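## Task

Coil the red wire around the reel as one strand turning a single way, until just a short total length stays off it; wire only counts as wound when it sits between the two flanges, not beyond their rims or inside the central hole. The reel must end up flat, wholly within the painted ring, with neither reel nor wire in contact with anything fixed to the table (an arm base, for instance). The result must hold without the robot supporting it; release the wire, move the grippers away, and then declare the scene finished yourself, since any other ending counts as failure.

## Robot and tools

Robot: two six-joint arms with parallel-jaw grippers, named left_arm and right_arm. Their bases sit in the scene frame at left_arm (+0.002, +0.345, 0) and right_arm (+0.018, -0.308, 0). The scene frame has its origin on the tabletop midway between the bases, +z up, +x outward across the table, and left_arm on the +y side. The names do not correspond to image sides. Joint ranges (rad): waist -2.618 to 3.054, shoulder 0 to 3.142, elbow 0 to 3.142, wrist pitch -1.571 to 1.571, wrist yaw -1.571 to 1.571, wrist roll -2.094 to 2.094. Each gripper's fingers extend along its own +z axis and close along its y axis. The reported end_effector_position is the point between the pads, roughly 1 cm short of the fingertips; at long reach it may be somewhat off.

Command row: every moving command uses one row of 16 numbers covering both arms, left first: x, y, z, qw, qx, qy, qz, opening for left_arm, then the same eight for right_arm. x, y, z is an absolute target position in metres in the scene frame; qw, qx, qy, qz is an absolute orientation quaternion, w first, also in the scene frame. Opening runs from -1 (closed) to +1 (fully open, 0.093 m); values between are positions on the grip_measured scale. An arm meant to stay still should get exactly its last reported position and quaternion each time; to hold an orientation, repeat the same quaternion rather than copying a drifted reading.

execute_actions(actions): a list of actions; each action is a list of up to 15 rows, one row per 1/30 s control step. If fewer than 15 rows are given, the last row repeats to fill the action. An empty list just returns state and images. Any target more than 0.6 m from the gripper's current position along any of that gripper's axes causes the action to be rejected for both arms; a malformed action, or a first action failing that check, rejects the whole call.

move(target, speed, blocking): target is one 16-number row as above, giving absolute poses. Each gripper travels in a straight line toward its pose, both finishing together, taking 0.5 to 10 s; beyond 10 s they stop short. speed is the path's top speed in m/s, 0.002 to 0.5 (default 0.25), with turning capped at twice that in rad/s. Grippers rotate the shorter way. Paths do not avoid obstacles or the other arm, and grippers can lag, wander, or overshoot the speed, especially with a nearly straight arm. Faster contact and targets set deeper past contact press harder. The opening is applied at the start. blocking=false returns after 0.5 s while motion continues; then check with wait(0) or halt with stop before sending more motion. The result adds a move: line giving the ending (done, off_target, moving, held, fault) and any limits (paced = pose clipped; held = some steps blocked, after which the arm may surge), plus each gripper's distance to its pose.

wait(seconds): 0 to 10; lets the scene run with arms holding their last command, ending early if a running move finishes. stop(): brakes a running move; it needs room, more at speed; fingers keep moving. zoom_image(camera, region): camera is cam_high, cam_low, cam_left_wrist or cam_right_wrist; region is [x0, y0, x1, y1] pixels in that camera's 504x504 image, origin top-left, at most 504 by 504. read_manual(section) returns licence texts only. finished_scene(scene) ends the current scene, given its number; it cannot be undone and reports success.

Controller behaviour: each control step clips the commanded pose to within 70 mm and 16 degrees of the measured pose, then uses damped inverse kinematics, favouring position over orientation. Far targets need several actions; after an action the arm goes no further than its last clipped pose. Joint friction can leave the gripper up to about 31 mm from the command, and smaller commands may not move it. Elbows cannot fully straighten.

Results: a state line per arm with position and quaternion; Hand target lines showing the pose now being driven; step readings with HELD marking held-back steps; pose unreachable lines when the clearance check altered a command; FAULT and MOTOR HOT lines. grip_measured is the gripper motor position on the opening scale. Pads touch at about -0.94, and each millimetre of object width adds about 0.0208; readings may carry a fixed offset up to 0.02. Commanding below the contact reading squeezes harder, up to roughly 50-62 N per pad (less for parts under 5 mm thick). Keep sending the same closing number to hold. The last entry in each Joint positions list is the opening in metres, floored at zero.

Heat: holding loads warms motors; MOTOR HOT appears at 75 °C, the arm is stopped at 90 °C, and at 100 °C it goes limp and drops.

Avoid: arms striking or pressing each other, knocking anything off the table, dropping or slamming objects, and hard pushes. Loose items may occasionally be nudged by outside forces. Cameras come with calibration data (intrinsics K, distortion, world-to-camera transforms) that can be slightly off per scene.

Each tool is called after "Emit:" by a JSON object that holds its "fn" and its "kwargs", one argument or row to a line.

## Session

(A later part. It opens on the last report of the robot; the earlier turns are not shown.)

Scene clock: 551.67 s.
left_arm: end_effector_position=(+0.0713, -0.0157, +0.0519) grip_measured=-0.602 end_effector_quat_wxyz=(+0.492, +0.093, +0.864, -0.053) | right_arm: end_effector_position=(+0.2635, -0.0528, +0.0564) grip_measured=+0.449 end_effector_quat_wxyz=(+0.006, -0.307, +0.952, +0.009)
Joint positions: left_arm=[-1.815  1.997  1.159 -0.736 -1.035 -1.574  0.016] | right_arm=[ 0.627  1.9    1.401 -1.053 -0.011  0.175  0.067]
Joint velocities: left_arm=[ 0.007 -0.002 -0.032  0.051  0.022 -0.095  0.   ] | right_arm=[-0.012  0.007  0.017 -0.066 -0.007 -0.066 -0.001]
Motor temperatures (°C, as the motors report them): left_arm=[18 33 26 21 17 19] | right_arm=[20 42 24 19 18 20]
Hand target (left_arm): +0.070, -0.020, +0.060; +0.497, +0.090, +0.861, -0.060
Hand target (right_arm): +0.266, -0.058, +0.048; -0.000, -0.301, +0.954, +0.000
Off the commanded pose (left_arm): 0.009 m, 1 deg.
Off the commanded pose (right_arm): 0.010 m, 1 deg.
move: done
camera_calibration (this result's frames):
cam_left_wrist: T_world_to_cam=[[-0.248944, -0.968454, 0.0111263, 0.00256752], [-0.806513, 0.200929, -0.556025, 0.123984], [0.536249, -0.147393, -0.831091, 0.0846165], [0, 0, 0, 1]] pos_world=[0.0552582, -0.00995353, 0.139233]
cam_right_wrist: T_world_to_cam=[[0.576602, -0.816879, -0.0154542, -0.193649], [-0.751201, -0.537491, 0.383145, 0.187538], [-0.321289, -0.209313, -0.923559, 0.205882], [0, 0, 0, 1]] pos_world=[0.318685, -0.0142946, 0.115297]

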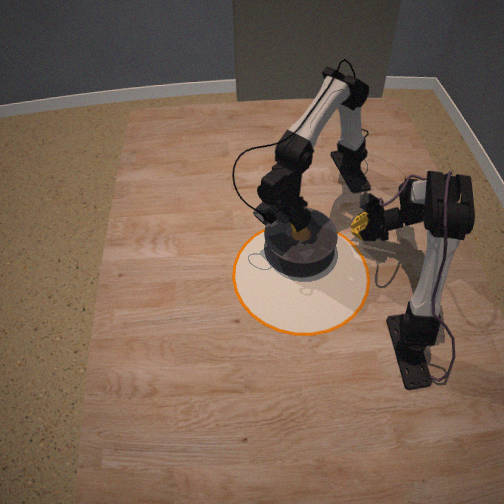

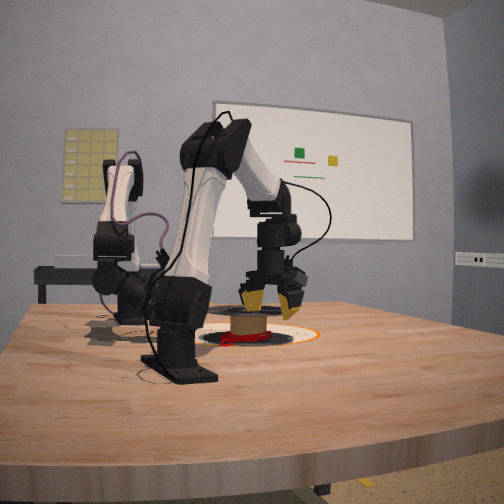

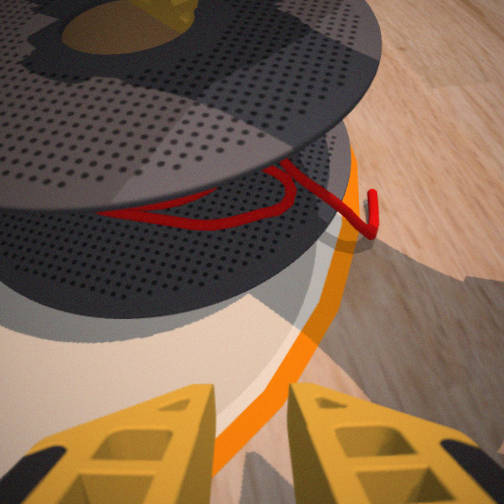

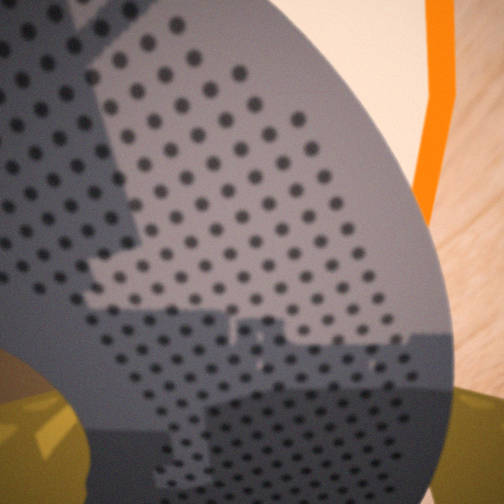

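Emit:
{"fn": "move", "kwargs": {
  "target": [0.07,-0.02,0.06,0.497,0.09,0.861,-0.06,-0.6,0.220,-0.064,0.05,0,0.07,0.9976,0,0.42],
  "speed": 0.2
}}

Scene clock: 554.73 s.
left_arm: end_effector_position=(+0.0713, -0.0157, +0.0519) grip_measured=-0.602 end_effector_quat_wxyz=(+0.492, +0.093, +0.864, -0.053) | right_arm: end_effector_position=(+0.2259, -0.0651, +0.0560) grip_measured=+0.448 end_effector_quat_wxyz=(+0.004, +0.068, +0.998, -0.005)
Joint positions: left_arm=[-1.815  1.997  1.159 -0.736 -1.035 -1.574  0.016] | right_arm=[ 0.697  1.794  1.263 -1.042  0.013  1.007  0.067]
Joint velocities: left_arm=[ 0.017 -0.012 -0.007 -0.022 -0.022 -0.007 -0.   ] | right_arm=[ 0.007  0.002 -0.012 -0.037  0.022  0.007 -0.   ]
Motor temperatures (°C, as the motors report them): left_arm=[18 33 26 21 17 19] | right_arm=[20 42 24 19 18 20]
Hand target (left_arm): +0.070, -0.020, +0.060; +0.497, +0.090, +0.861, -0.060
Hand target (right_arm): +0.220, -0.065, +0.051; +0.001, +0.070, +0.998, -0.002
Off the commanded pose (left_arm): 0.009 m, 1 deg.
Off the commanded pose (right_arm): 0.009 m, 1 deg.
move: done
camera_calibration (this result's frames):
cam_left_wrist: T_world_to_cam=[[-0.248944, -0.968454, 0.0111263, 0.00256752], [-0.806513, 0.200929, -0.556025, 0.123984], [0.536249, -0.147393, -0.831091, 0.0846165], [0, 0, 0, 1]] pos_world=[0.0552582, -0.00995353, 0.139233]
cam_right_wrist: T_world_to_cam=[[-0.146877, -0.989124, 0.00781088, -0.0310513], [-0.910421, 0.13827, 0.389892, 0.232429], [-0.386732, 0.0501552, -0.920827, 0.222391], [0, 0, 0, 1]] pos_world=[0.293053, -0.0740055, 0.114404]

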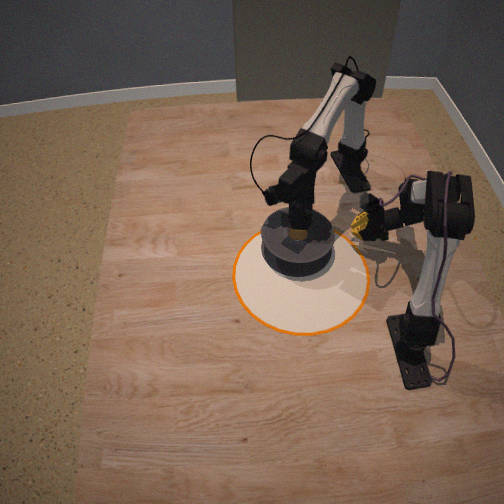

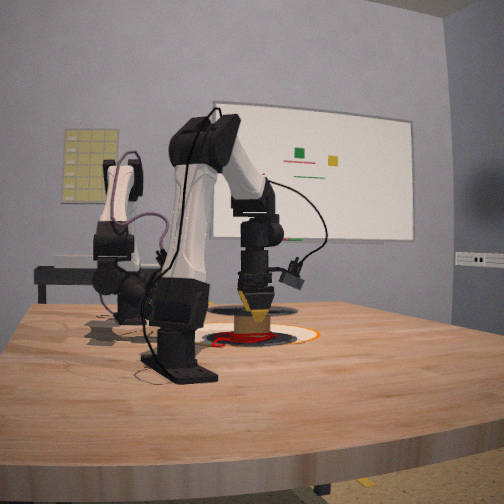

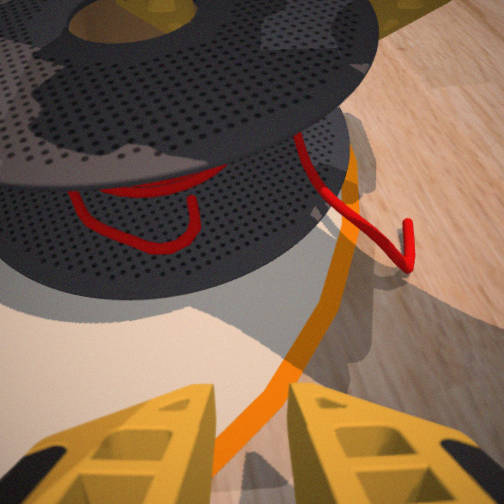

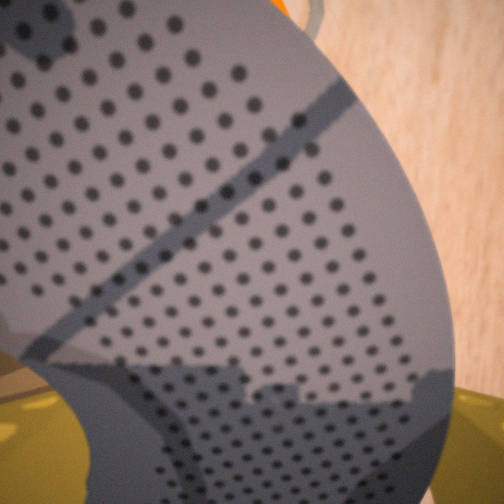

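Emit:
{"fn": "execute_actions", "kwargs": {
  "actions": []
}}

Scene clock: 556.83 s.
left_arm: end_effector_position=(+0.0713, -0.0157, +0.0519) grip_measured=-0.602 end_effector_quat_wxyz=(+0.492, +0.093, +0.864, -0.053) | right_arm: end_effector_position=(+0.2259, -0.0651, +0.0561) grip_measured=+0.448 end_effector_quat_wxyz=(+0.004, +0.070, +0.998, -0.005)
Joint positions: left_arm=[-1.815  1.997  1.159 -0.736 -1.035 -1.574  0.016] | right_arm=[ 0.697  1.794  1.263 -1.042  0.013  1.01   0.067]
Joint velocities: left_arm=[ 0.007 -0.012 -0.002 -0.095 -0.066 -0.022  0.001] | right_arm=[ 0.007  0.002 -0.007 -0.022 -0.051 -0.095  0.001]
Motor temperatures (°C, as the motors report them): left_arm=[18 33 26 20 17 19] | right_arm=[20 41 24 19 18 20]
Hand target (left_arm): +0.070, -0.020, +0.060; +0.497, +0.090, +0.861, -0.060
Hand target (right_arm): +0.220, -0.065, +0.051; +0.001, +0.070, +0.998, -0.001
Off the commanded pose (left_arm): 0.009 m, 1 deg.
Off the commanded pose (right_arm): 0.009 m, 1 deg.
camera_calibration (this result's frames):
cam_left_wrist: T_world_to_cam=[[-0.248944, -0.968454, 0.0111263, 0.00256752], [-0.806513, 0.200929, -0.556025, 0.123984], [0.536249, -0.147393, -0.831091, 0.0846165], [0, 0, 0, 1]] pos_world=[0.0552582, -0.00995353, 0.139233]
cam_right_wrist: T_world_to_cam=[[-0.14952, -0.988731, 0.00746065, -0.0303912], [-0.910155, 0.140578, 0.389688, 0.232497], [-0.386345, 0.0514758, -0.920917, 0.222505], [0, 0, 0, 1]] pos_world=[0.293027, -0.0741862, 0.114534]

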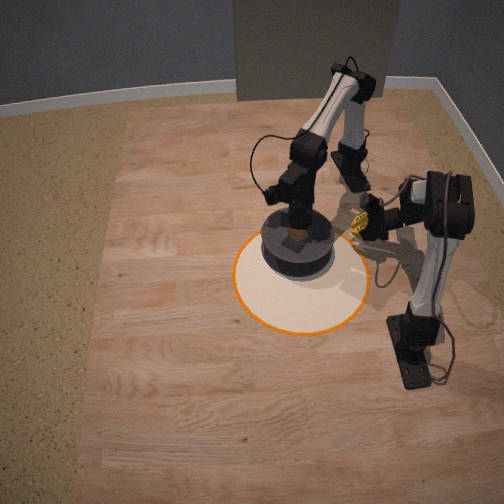

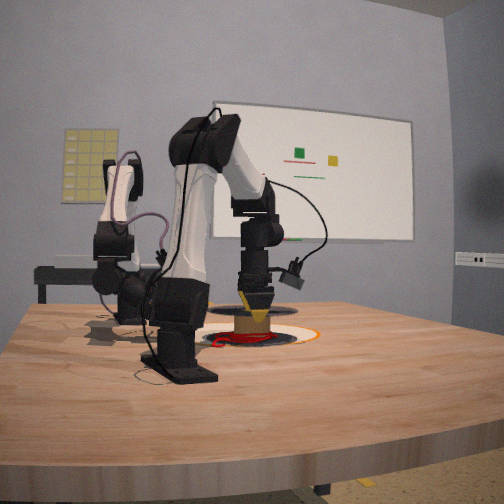

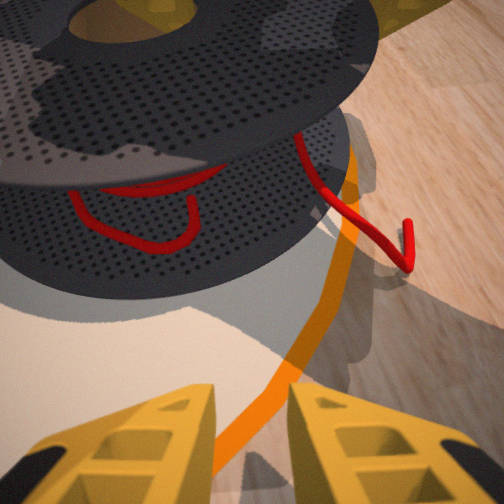

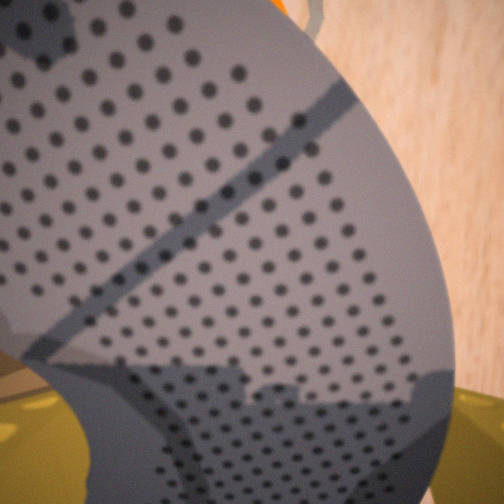

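Emit:
{"fn": "move", "kwargs": {
  "target": [0.07,-0.09,0.06,0.383,0.024,0.924,-0.01,0.1,0.22,-0.064,0.05,0,0.07,0.9976,0,0.42],
  "speed": 0.15
}}

Emit:
{"fn": "move", "kwargs": {
  "target": [0.118,-0.098,0.05,0.383,0.024,0.924,-0.01,0.1,0.22,-0.064,0.05,0,0.07,0.9976,0,0.42],
  "speed": 0.1
}}

Scene clock: 561.97 s.
left_arm: end_effector_position=(+0.0667, -0.0906, +0.0648) grip_measured=+0.098 end_effector_quat_wxyz=(+0.387, +0.026, +0.921, -0.019) | right_arm: end_effector_position=(+0.2259, -0.0652, +0.0561) grip_measured=+0.448 end_effector_quat_wxyz=(+0.004, +0.070, +0.998, -0.005)
Joint positions: left_arm=[-1.728  2.263  1.782 -1.143 -0.795 -1.667  0.05 ] | right_arm=[ 0.697  1.794  1.263 -1.042  0.013  1.011  0.067]
Joint velocities: left_arm=[ 0.007 -0.007  0.002 -0.037  0.022 -0.007 -0.001] | right_arm=[-0.012  0.002  0.002  0.022 -0.022 -0.051  0.   ]
Motor temperatures (°C, as the motors report them): left_arm=[18 34 26 20 17 19] | right_arm=[20 41 23 19 18 20]
Hand target (left_arm): +0.068, -0.090, +0.061; +0.383, +0.023, +0.923, -0.010
Hand target (right_arm): +0.220, -0.064, +0.050; -0.000, +0.070, +0.998, -0.001
Off the commanded pose (left_arm): 0.006 m, 1 deg.
Off the commanded pose (right_arm): 0.009 m, 1 deg.
move: done
camera_calibration (this result's frames):
cam_left_wrist: T_world_to_cam=[[-0.0953211, -0.994825, 0.0351827, -0.0854767], [-0.935826, 0.0775081, -0.343834, 0.126129], [0.339328, -0.0656995, -0.938371, 0.114288], [0, 0, 0, 1]] pos_world=[0.0711062, -0.0873017, 0.153619]
cam_right_wrist: T_world_to_cam=[[-0.149897, -0.988669, 0.00798158, -0.0304438], [-0.91012, 0.141132, 0.389567, 0.232538], [-0.386279, 0.0511306, -0.920964, 0.222473], [0, 0, 0, 1]] pos_world=[0.29301, -0.0742926, 0.114543]

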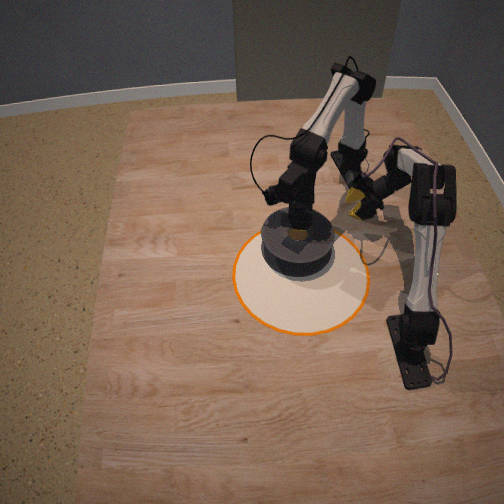

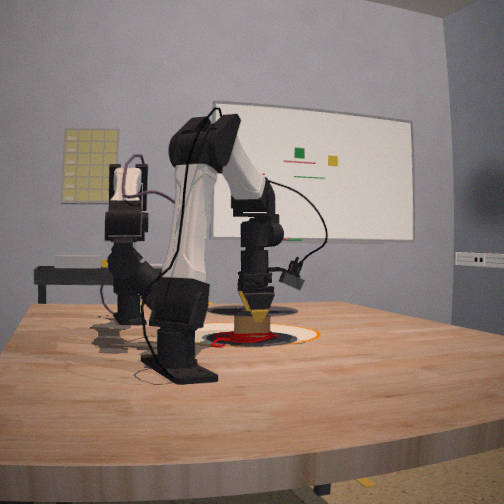

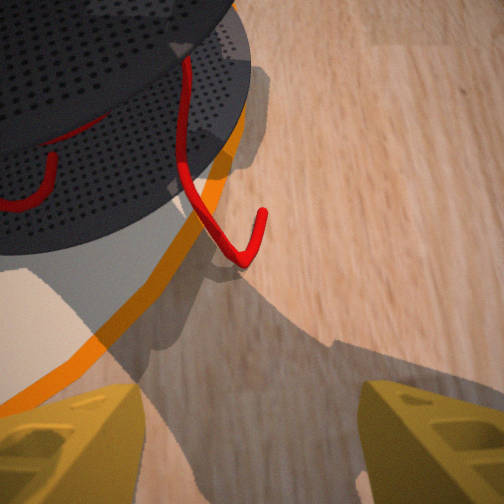

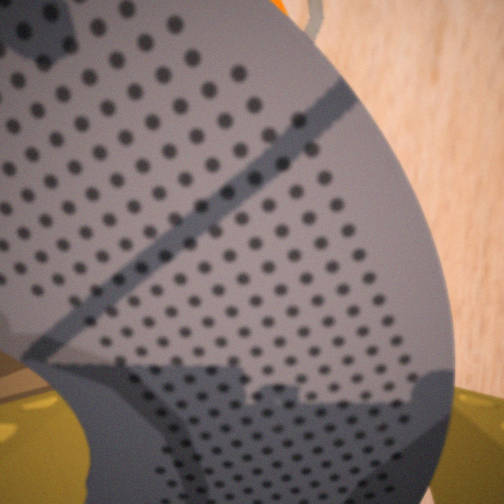

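Scene clock: 562.97 s.
left_arm: end_effector_position=(+0.1180, -0.0999, +0.0615) grip_measured=+0.098 end_effector_quat_wxyz=(+0.387, +0.019, +0.922, -0.017) | right_arm: end_effector_position=(+0.2259, -0.0652, +0.0561) grip_measured=+0.448 end_effector_quat_wxyz=(+0.004, +0.070, +0.998, -0.005)
Joint positions: left_arm=[-1.608  2.263  1.768 -1.02  -0.795 -1.516  0.05 ] | right_arm=[ 0.697  1.794  1.263 -1.042  0.013  1.011  0.067]
Joint velocities: left_arm=[-0.012  0.002  0.002  0.037 -0.037  0.066 -0.   ] | right_arm=[ 0.012  0.007 -0.007 -0.022  0.037  0.007 -0.   ]
Motor temperatures (°C, as the motors report them): left_arm=[18 34 26 20 17 19] | right_arm=[20 41 23 19 18 20]
Hand target (left_arm): +0.117, -0.099, +0.050; +0.383, +0.024, +0.923, -0.010
Hand target (right_arm): +0.220, -0.064, +0.050; -0.000, +0.070, +0.998, -0.001
Off the commanded pose (left_arm): 0.012 m, 1 deg.
Off the commanded pose (right_arm): 0.009 m, 1 deg.
move: off_target (left_arm)
camera_calibration (this result's frames):
cam_left_wrist: T_world_to_cam=[[-0.0813521, -0.996022, 0.036372, -0.0915283], [-0.936936, 0.063979, -0.343596, 0.172457], [0.339902, -0.0620305, -0.938413, 0.0934014], [0, 0, 0, 1]] pos_world=[0.122388, -0.096404, 0.150234]
cam_right_wrist: T_world_to_cam=[[-0.149897, -0.988669, 0.00798158, -0.0304438], [-0.91012, 0.141132, 0.389567, 0.232538], [-0.386279, 0.0511306, -0.920964, 0.222473], [0, 0, 0, 1]] pos_world=[0.29301, -0.0742926, 0.114543]

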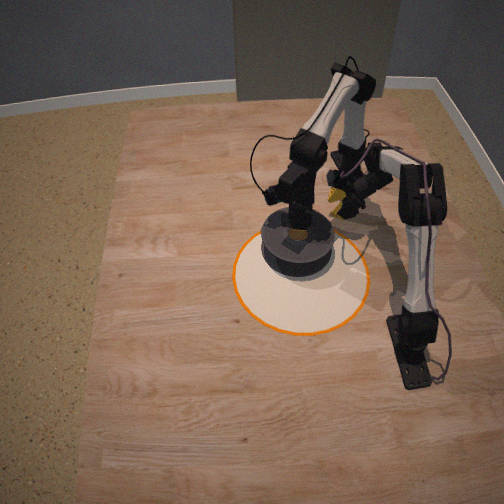

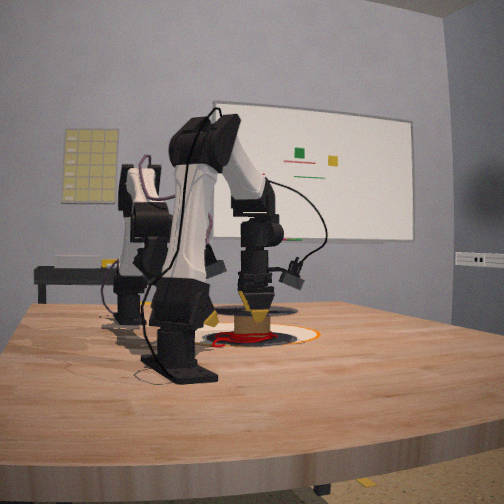

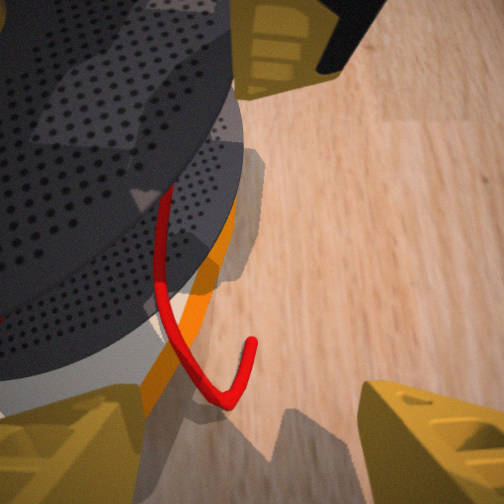

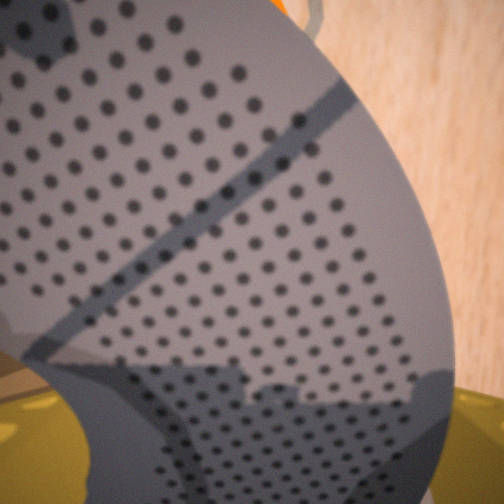

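Emit:
{"fn": "move", "kwargs": {
  "target": [0.126,-0.093,0.02,0.383,-0.04,0.923,0.017,0.1,0.22,-0.064,0.05,0,0.07,0.9976,0,0.42],
  "speed": 0.08
}}

Scene clock: 566.00 s.
left_arm: end_effector_position=(+0.1239, -0.0938, +0.0232) grip_measured=+0.098 end_effector_quat_wxyz=(+0.387, -0.036, +0.921, +0.010) | right_arm: end_effector_position=(+0.2259, -0.0652, +0.0561) grip_measured=+0.448 end_effector_quat_wxyz=(+0.004, +0.070, +0.998, -0.005)
Joint positions: left_arm=[-1.595  2.383  1.82  -1.07  -0.793 -1.671  0.05 ] | right_arm=[ 0.697  1.794  1.263 -1.042  0.013  1.011  0.067]
Joint velocities: left_arm=[-0.017  0.012  0.012  0.037 -0.022 -0.066 -0.   ] | right_arm=[-0.002  0.002 -0.002  0.007 -0.007 -0.007  0.001]
Motor temperatures (°C, as the motors report them): left_arm=[18 34 26 20 17 19] | right_arm=[20 41 23 19 17 20]
Hand target (left_arm): +0.126, -0.093, +0.021; +0.383, -0.041, +0.923, +0.017
Hand target (right_arm): +0.220, -0.064, +0.050; -0.000, +0.070, +0.998, -0.001
Off the commanded pose (left_arm): 0.004 m, 1 deg.
Off the commanded pose (right_arm): 0.009 m, 1 deg.
move: done
camera_calibration (this result's frames):
cam_left_wrist: T_world_to_cam=[[0.0404907, -0.998775, 0.0284346, -0.0987602], [-0.93818, -0.0477944, -0.342833, 0.154152], [0.343772, -0.0127952, -0.938966, 0.0600324], [0, 0, 0, 1]] pos_world=[0.127984, -0.0905035, 0.112025]
cam_right_wrist: T_world_to_cam=[[-0.149897, -0.988669, 0.00798158, -0.0304438], [-0.91012, 0.141132, 0.389567, 0.232538], [-0.386279, 0.0511306, -0.920964, 0.222473], [0, 0, 0, 1]] pos_world=[0.29301, -0.0742926, 0.114543]

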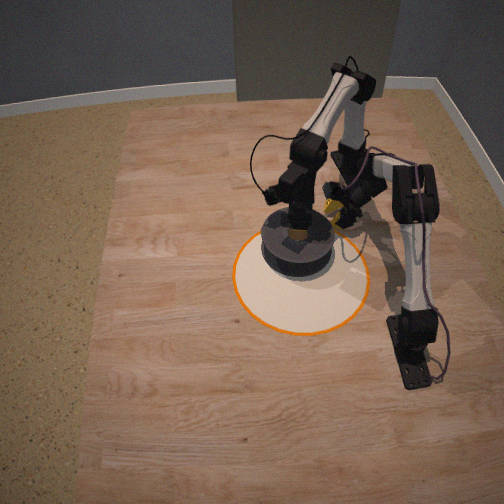

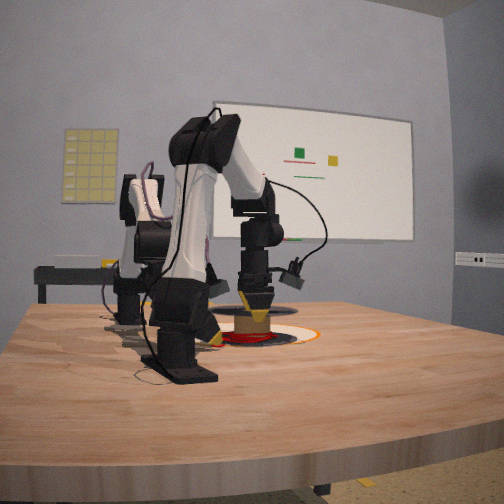

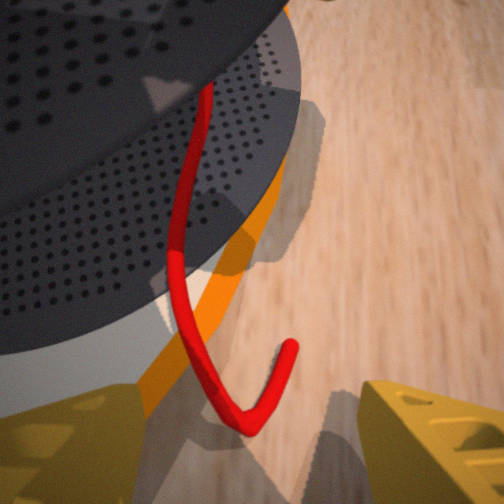

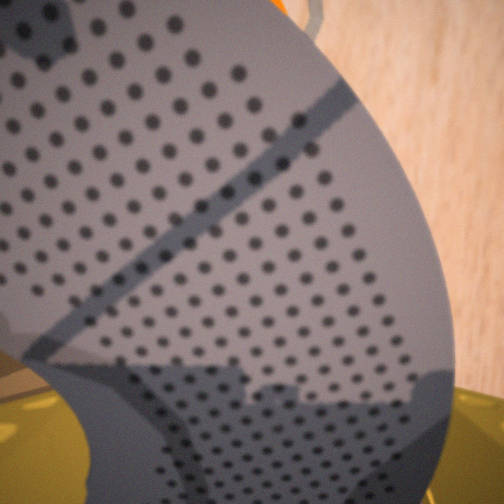

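Emit:
{"fn": "move", "kwargs": {
  "target": [0.125,-0.092,0.0,0.383,-0.04,0.923,0.017,0.1,0.22,-0.064,0.05,0,0.07,0.9976,0,0.42],
  "speed": 0.04
}}

Scene clock: 567.97 s.
left_arm: end_effector_position=(+0.1239, -0.0960, +0.0158) grip_measured=+0.098 end_effector_quat_wxyz=(+0.388, -0.038, +0.921, +0.008) | right_arm: end_effector_position=(+0.2259, -0.0652, +0.0561) grip_measured=+0.448 end_effector_quat_wxyz=(+0.004, +0.070, +0.998, -0.005)
Joint positions: left_arm=[-1.595  2.402  1.821 -1.051 -0.796 -1.677  0.05 ] | right_arm=[ 0.697  1.794  1.263 -1.042  0.013  1.011  0.067]
Joint velocities: left_arm=[ 0.007 -0.002 -0.002  0.007 -0.022  0.051  0.001] | right_arm=[ 0.002 -0.012 -0.007  0.007 -0.051 -0.095  0.   ]
Motor temperatures (°C, as the motors report them): left_arm=[18 34 26 20 17 19] | right_arm=[20 41 23 19 17 20]
Hand target (left_arm): +0.125, -0.092, +0.000; +0.383, -0.040, +0.923, +0.017
Hand target (right_arm): +0.220, -0.064, +0.050; -0.000, +0.070, +0.998, -0.001
Off the commanded pose (left_arm): 0.016 m, 1 deg.
Off the commanded pose (right_arm): 0.009 m, 1 deg.
move: off_target (left_arm)
camera_calibration (this result's frames):
cam_left_wrist: T_world_to_cam=[[0.0437327, -0.998463, 0.0340422, -0.101188], [-0.936997, -0.0528141, -0.345321, 0.150903], [0.346588, -0.0167956, -0.937867, 0.052294], [0, 0, 0, 1]] pos_world=[0.127697, -0.092184, 0.104599]
cam_right_wrist: T_world_to_cam=[[-0.149897, -0.988669, 0.00798158, -0.0304438], [-0.91012, 0.141132, 0.389567, 0.232538], [-0.386279, 0.0511306, -0.920964, 0.222473], [0, 0, 0, 1]] pos_world=[0.29301, -0.0742926, 0.114543]

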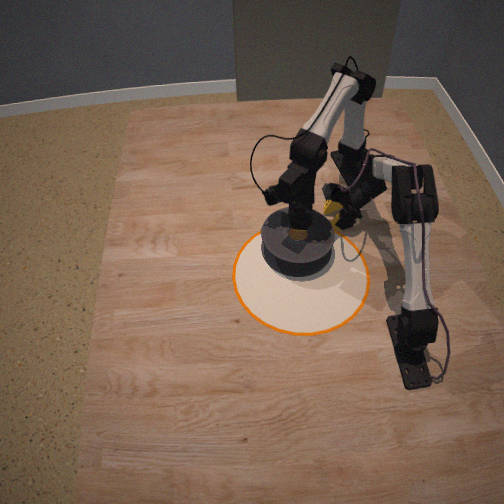

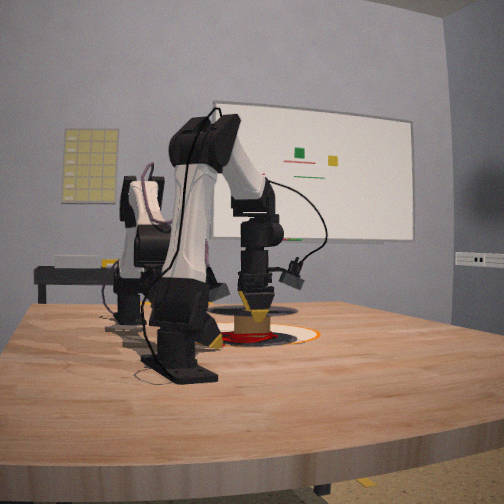

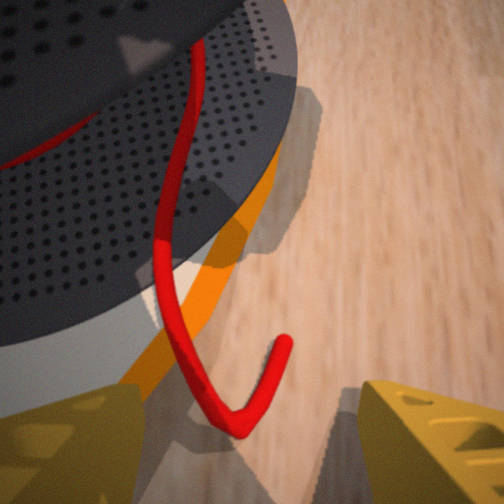

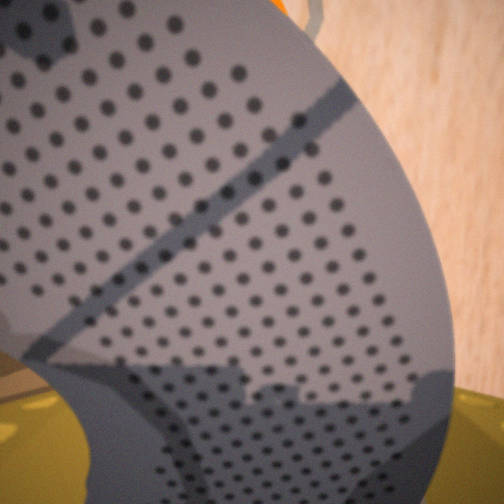

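Emit:
{"fn": "move", "kwargs": {
  "target": [0.125,-0.090,-0.008,0.383,-0.04,0.923,0.017,0.1,0.22,-0.064,0.05,0,0.07,0.9976,0,0.42],
  "speed": 0.03
}}

Scene clock: 569.33 s.
left_arm: end_effector_position=(+0.1241, -0.0956, +0.0148) grip_measured=+0.098 end_effector_quat_wxyz=(+0.395, -0.037, +0.918, +0.007) | right_arm: end_effector_position=(+0.2259, -0.0652, +0.0561) grip_measured=+0.448 end_effector_quat_wxyz=(+0.004, +0.070, +0.998, -0.005)
Joint positions: left_arm=[-1.599  2.402  1.809 -1.039 -0.811 -1.677  0.05 ] | right_arm=[ 0.697  1.794  1.263 -1.042  0.013  1.011  0.067]
Joint velocities: left_arm=[-0.022 -0.012 -0.002  0.007 -0.037  0.037  0.001] | right_arm=[-0.007  0.002  0.002 -0.007 -0.051 -0.022  0.001]
Motor temperatures (°C, as the motors report them): left_arm=[18 35 26 20 17 19] | right_arm=[20 41 23 19 17 20]
Hand target (left_arm): +0.125, -0.089, -0.007; +0.383, -0.041, +0.923, +0.018
Hand target (right_arm): +0.220, -0.064, +0.050; -0.000, +0.070, +0.998, -0.001
Off the commanded pose (left_arm): 0.023 m, 2 deg.
Off the commanded pose (right_arm): 0.009 m, 1 deg.
move: off_target (left_arm)
camera_calibration (this result's frames):
cam_left_wrist: T_world_to_cam=[[0.0394052, -0.99859, 0.0355727, -0.100247], [-0.93195, -0.0495706, -0.359182, 0.150677], [0.360439, -0.0189984, -0.932589, 0.0492675], [0, 0, 0, 1]] pos_world=[0.126616, -0.0917008, 0.103633]
cam_right_wrist: T_world_to_cam=[[-0.149897, -0.988669, 0.00798158, -0.0304438], [-0.91012, 0.141132, 0.389567, 0.232538], [-0.386279, 0.0511306, -0.920964, 0.222473], [0, 0, 0, 1]] pos_world=[0.29301, -0.0742926, 0.114543]

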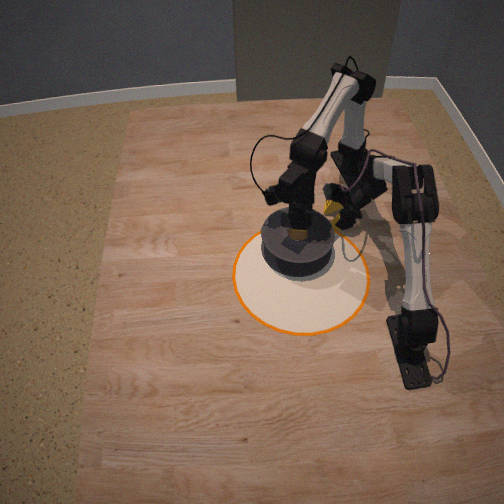

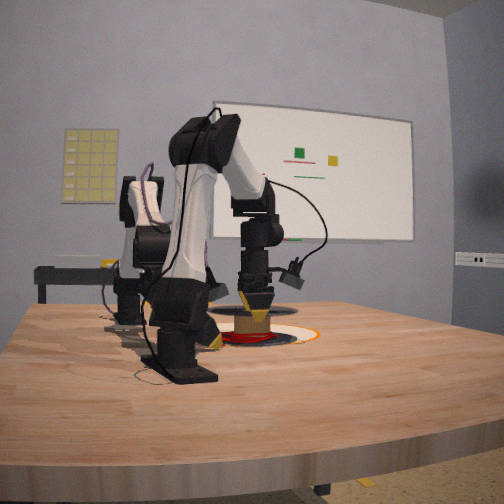

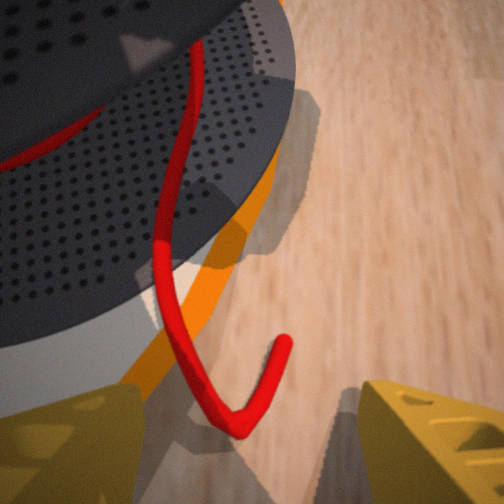

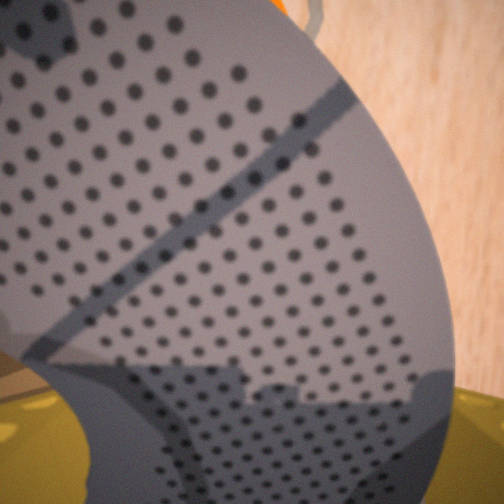

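Emit:
{"fn": "execute_actions", "kwargs": {
  "actions": [
    [[0.125,-0.088,-0.002,0.383,-0.04,0.923,0.017,-0.3,0.22,-0.064,0.05,0,0.07,0.9976,0,0.42]],
    [[0.125,-0.088,-0.002,0.383,-0.04,0.923,0.017,-0.7,0.22,-0.064,0.05,0,0.07,0.9976,0,0.42]],
    [[0.125,-0.088,-0.002,0.383,-0.04,0.923,0.017,-1,0.22,-0.064,0.05,0,0.07,0.9976,0,0.42]]
  ]
}}

Scene clock: 577.13 s.
left_arm: end_effector_position=(+0.1261, -0.0943, +0.0152) grip_measured=-0.991 end_effector_quat_wxyz=(+0.402, -0.037, +0.915, +0.008) | right_arm: end_effector_position=(+0.2259, -0.0652, +0.0561) grip_measured=+0.448 end_effector_quat_wxyz=(+0.004, +0.070, +0.998, -0.005)
Joint positions: left_arm=[-1.598  2.402  1.803 -1.038 -0.825 -1.68   0.   ] | right_arm=[ 0.697  1.794  1.263 -1.042  0.013  1.011  0.067]
Joint velocities: left_arm=[ 0.007  0.002  0.002  0.007 -0.022  0.022  0.   ] | right_arm=[ 0.017 -0.002 -0.022 -0.022 -0.007 -0.066  0.   ]
Motor temperatures (°C, as the motors report them): left_arm=[18 35 26 20 17 19] | right_arm=[20 41 23 19 17 20]
Hand target (left_arm): +0.125, -0.088, -0.001; +0.383, -0.041, +0.923, +0.018
Hand target (right_arm): +0.220, -0.064, +0.050; -0.000, +0.070, +0.998, -0.001
Off the commanded pose (left_arm): 0.018 m, 3 deg.
Off the commanded pose (right_arm): 0.009 m, 1 deg.
Step readings (end_effector_position; steps 1 to 15: 1st action; 16 to 30: 2nd action; 31 to 45: 3rd action):
0: left_arm (+0.1242, -0.0956, +0.0149) | right_arm (+0.2259, -0.0652, +0.0561)
1: left_arm (+0.1243, -0.0953, +0.0148) | right_arm (+0.2259, -0.0652, +0.0561)
2: left_arm (+0.1250, -0.0944, +0.0147) | right_arm (+0.2259, -0.0652, +0.0561)
4: left_arm (+0.1256, -0.0939, +0.0149) | right_arm (+0.2259, -0.0652, +0.0561)
8: left_arm (+0.1256, -0.0939, +0.0149) | right_arm (+0.2259, -0.0652, +0.0561)
15: left_arm (+0.1256, -0.0939, +0.0149) | right_arm (+0.2259, -0.0652, +0.0561)
16: left_arm (+0.1257, -0.0939, +0.0150) | right_arm (+0.2259, -0.0652, +0.0561)
17: left_arm (+0.1260, -0.0939, +0.0152) | right_arm (+0.2259, -0.0652, +0.0561)
19: left_arm (+0.1260, -0.0939, +0.0152) | right_arm (+0.2259, -0.0652, +0.0561)
23: left_arm (+0.1260, -0.0939, +0.0152) | right_arm (+0.2259, -0.0652, +0.0561)
30: left_arm (+0.1260, -0.0939, +0.0152) | right_arm (+0.2259, -0.0652, +0.0561)
31: left_arm (+0.1260, -0.0940, +0.0152) | right_arm (+0.2259, -0.0652, +0.0561)
32: left_arm (+0.1261, -0.0942, +0.0152) | right_arm (+0.2259, -0.0652, +0.0561)
34: left_arm (+0.1261, -0.0943, +0.0152) | right_arm (+0.2259, -0.0652, +0.0561)
38: left_arm (+0.1261, -0.0943, +0.0152) | right_arm (+0.2259, -0.0652, +0.0561)
45: end_effector_position above
camera_calibration (this result's frames):
cam_left_wrist: T_world_to_cam=[[0.0403464, -0.99862, 0.0336185, -0.0991553], [-0.926689, -0.0499801, -0.372491, 0.152222], [0.373657, -0.0161252, -0.927427, 0.0475101], [0, 0, 0, 1]] pos_world=[0.127311, -0.0906442, 0.104097]
cam_right_wrist: T_world_to_cam=[[-0.149897, -0.988669, 0.00798158, -0.0304438], [-0.91012, 0.141132, 0.389567, 0.232538], [-0.386279, 0.0511306, -0.920964, 0.222473], [0, 0, 0, 1]] pos_world=[0.29301, -0.0742926, 0.114543]

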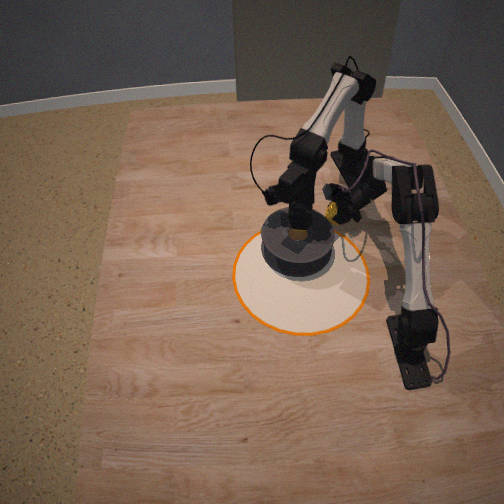

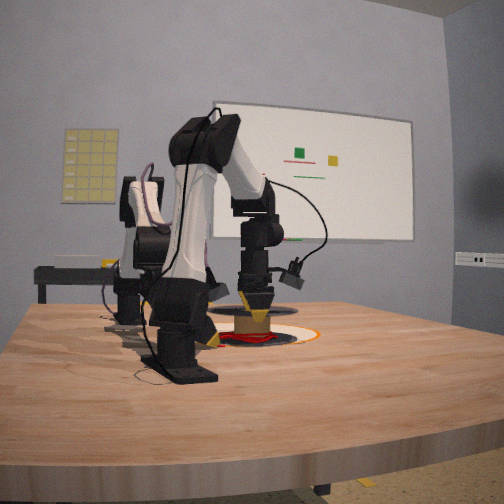

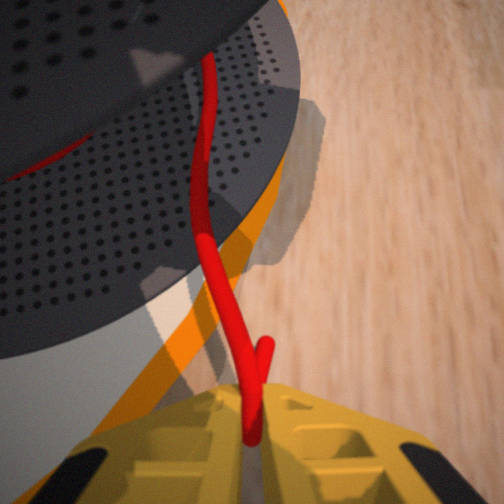

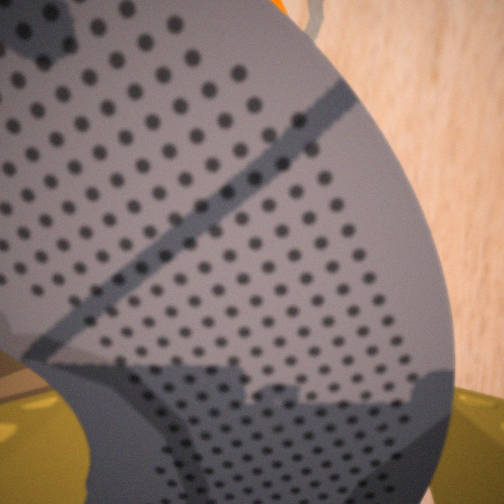

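Emit:
{"fn": "move", "kwargs": {
  "target": [0.12,-0.085,0.02,0.42,-0.02,0.907,0.01,-1,0.22,-0.064,0.05,0,0.07,0.9976,0,0.42],
  "speed": 0.05
}}

Emit:
{"fn": "move", "kwargs": {
  "target": [0.116,-0.052,0.022,0.462,0.0,0.887,0.0,-1,0.22,-0.064,0.05,0,0.07,0.9976,0,0.42],
  "speed": 0.05
}}

Scene clock: 585.90 s.
left_arm: end_effector_position=(+0.1239, -0.0871, +0.0158) grip_measured=-0.991 end_effector_quat_wxyz=(+0.421, -0.024, +0.907, +0.013) | right_arm: end_effector_position=(+0.2259, -0.0652, +0.0561) grip_measured=+0.448 end_effector_quat_wxyz=(+0.004, +0.070, +0.998, -0.005)
Joint positions: left_arm=[-1.614  2.386  1.755 -1.025 -0.866 -1.68   0.   ] | right_arm=[ 0.697  1.794  1.263 -1.042  0.013  1.011  0.067]
Joint velocities: left_arm=[ 0.012 -0.022  0.027  0.007  0.022  0.022  0.   ] | right_arm=[-0.007 -0.002 -0.012  0.007  0.007 -0.022  0.   ]
Motor temperatures (°C, as the motors report them): left_arm=[18 37 25 20 17 19] | right_arm=[20 41 23 19 17 20]
Hand target (left_arm): +0.120, -0.085, +0.020; +0.420, -0.020, +0.907, +0.010
Hand target (right_arm): +0.220, -0.064, +0.050; -0.000, +0.070, +0.998, -0.001
Off the commanded pose (left_arm): 0.006 m, 1 deg.
Off the commanded pose (right_arm): 0.009 m, 1 deg.
move: done
camera_calibration (this result's frames):
cam_left_wrist: T_world_to_cam=[[0.0206553, -0.999675, 0.0149722, -0.0892487], [-0.911386, -0.0249835, -0.410793, 0.151663], [0.411033, -0.00516038, -0.911606, 0.0450475], [0, 0, 0, 1]] pos_world=[0.121551, -0.0851981, 0.104704]
cam_right_wrist: T_world_to_cam=[[-0.149897, -0.988669, 0.00798158, -0.0304438], [-0.91012, 0.141132, 0.389567, 0.232538], [-0.386279, 0.0511306, -0.920964, 0.222473], [0, 0, 0, 1]] pos_world=[0.29301, -0.0742926, 0.114543]

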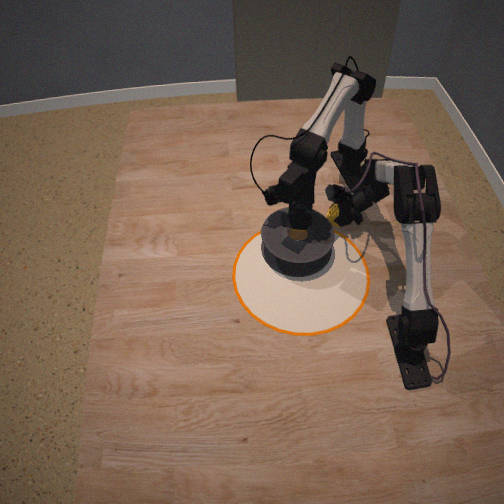

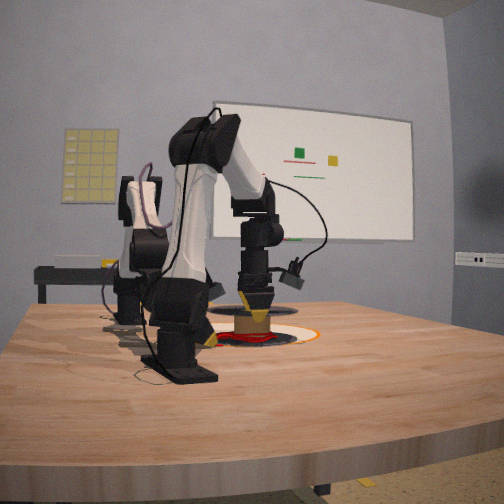

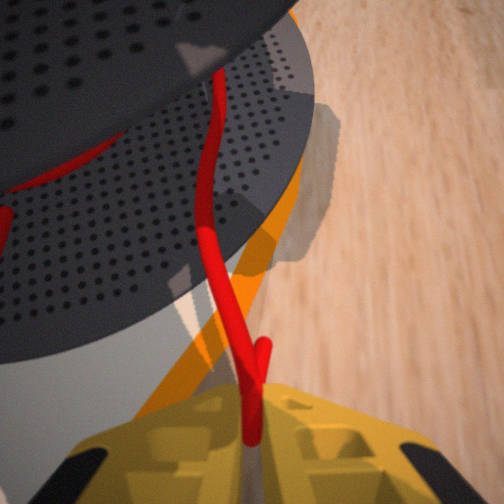

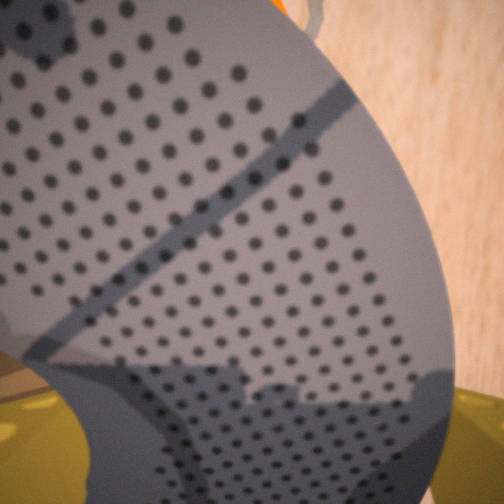

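Scene clock: 587.23 s.
left_arm: end_effector_position=(+0.1189, -0.0499, +0.0148) grip_measured=-0.991 end_effector_quat_wxyz=(+0.458, +0.000, +0.889, +0.013) | right_arm: end_effector_position=(+0.2259, -0.0652, +0.0561) grip_measured=+0.448 end_effector_quat_wxyz=(+0.004, +0.070, +0.998, -0.005)
Joint positions: left_arm=[-1.65   2.273  1.496 -0.906 -0.948 -1.68   0.   ] | right_arm=[ 0.697  1.794  1.263 -1.042  0.013  1.011  0.067]
Joint velocities: left_arm=[-0.007  0.002 -0.002 -0.022 -0.022 -0.051  0.   ] | right_arm=[-0.012 -0.022 -0.002  0.007 -0.022  0.022 -0.   ]
Motor temperatures (°C, as the motors report them): left_arm=[18 37 25 20 17 19] | right_arm=[20 40 23 19 17 20]
Hand target (left_arm): +0.117, -0.051, +0.021; +0.462, +0.000, +0.887, +0.001
Hand target (right_arm): +0.220, -0.064, +0.050; -0.000, +0.070, +0.998, -0.001
Off the commanded pose (left_arm): 0.008 m, 2 deg.
Off the commanded pose (right_arm): 0.009 m, 1 deg.
move: done
camera_calibration (this result's frames):
cam_left_wrist: T_world_to_cam=[[-0.0239548, -0.999668, -0.00948203, -0.0463324], [-0.874236, 0.0255478, -0.484828, 0.146807], [0.484909, -0.00332442, -0.874558, 0.0371701], [0, 0, 0, 1]] pos_world=[0.10921, -0.0499441, 0.103245]
cam_right_wrist: T_world_to_cam=[[-0.149897, -0.988669, 0.00798158, -0.0304438], [-0.91012, 0.141132, 0.389567, 0.232538], [-0.386279, 0.0511306, -0.920964, 0.222473], [0, 0, 0, 1]] pos_world=[0.29301, -0.0742926, 0.114543]

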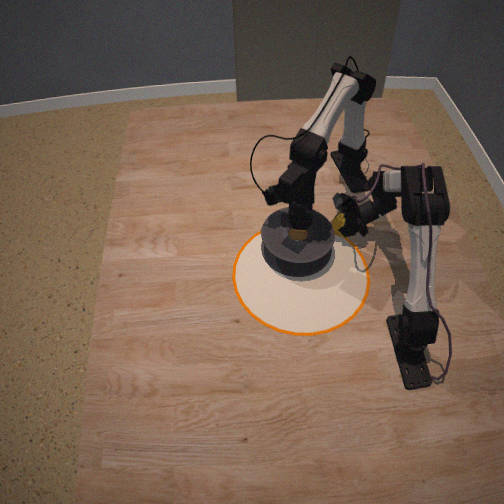

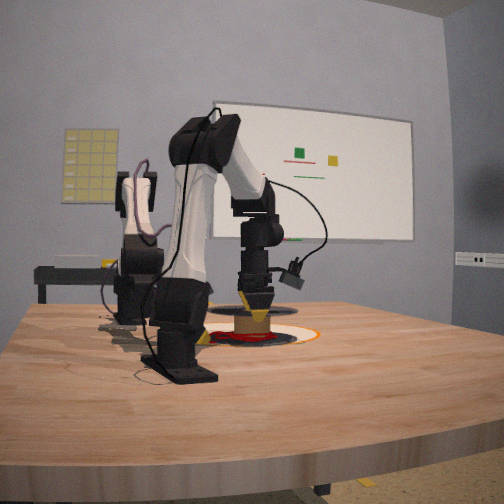

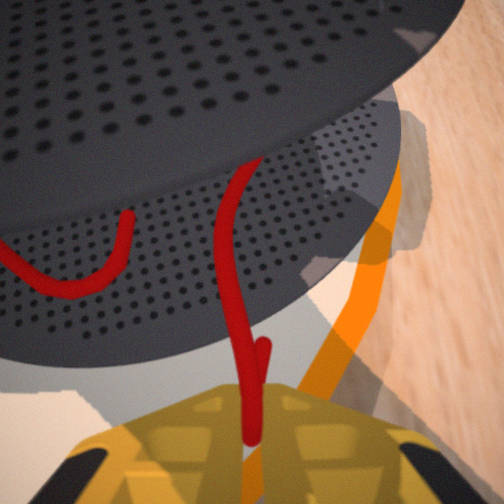

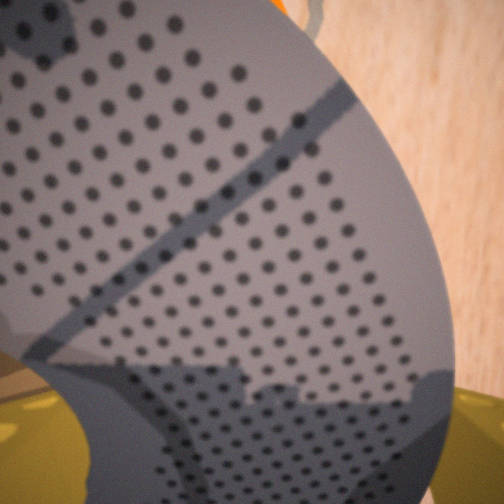

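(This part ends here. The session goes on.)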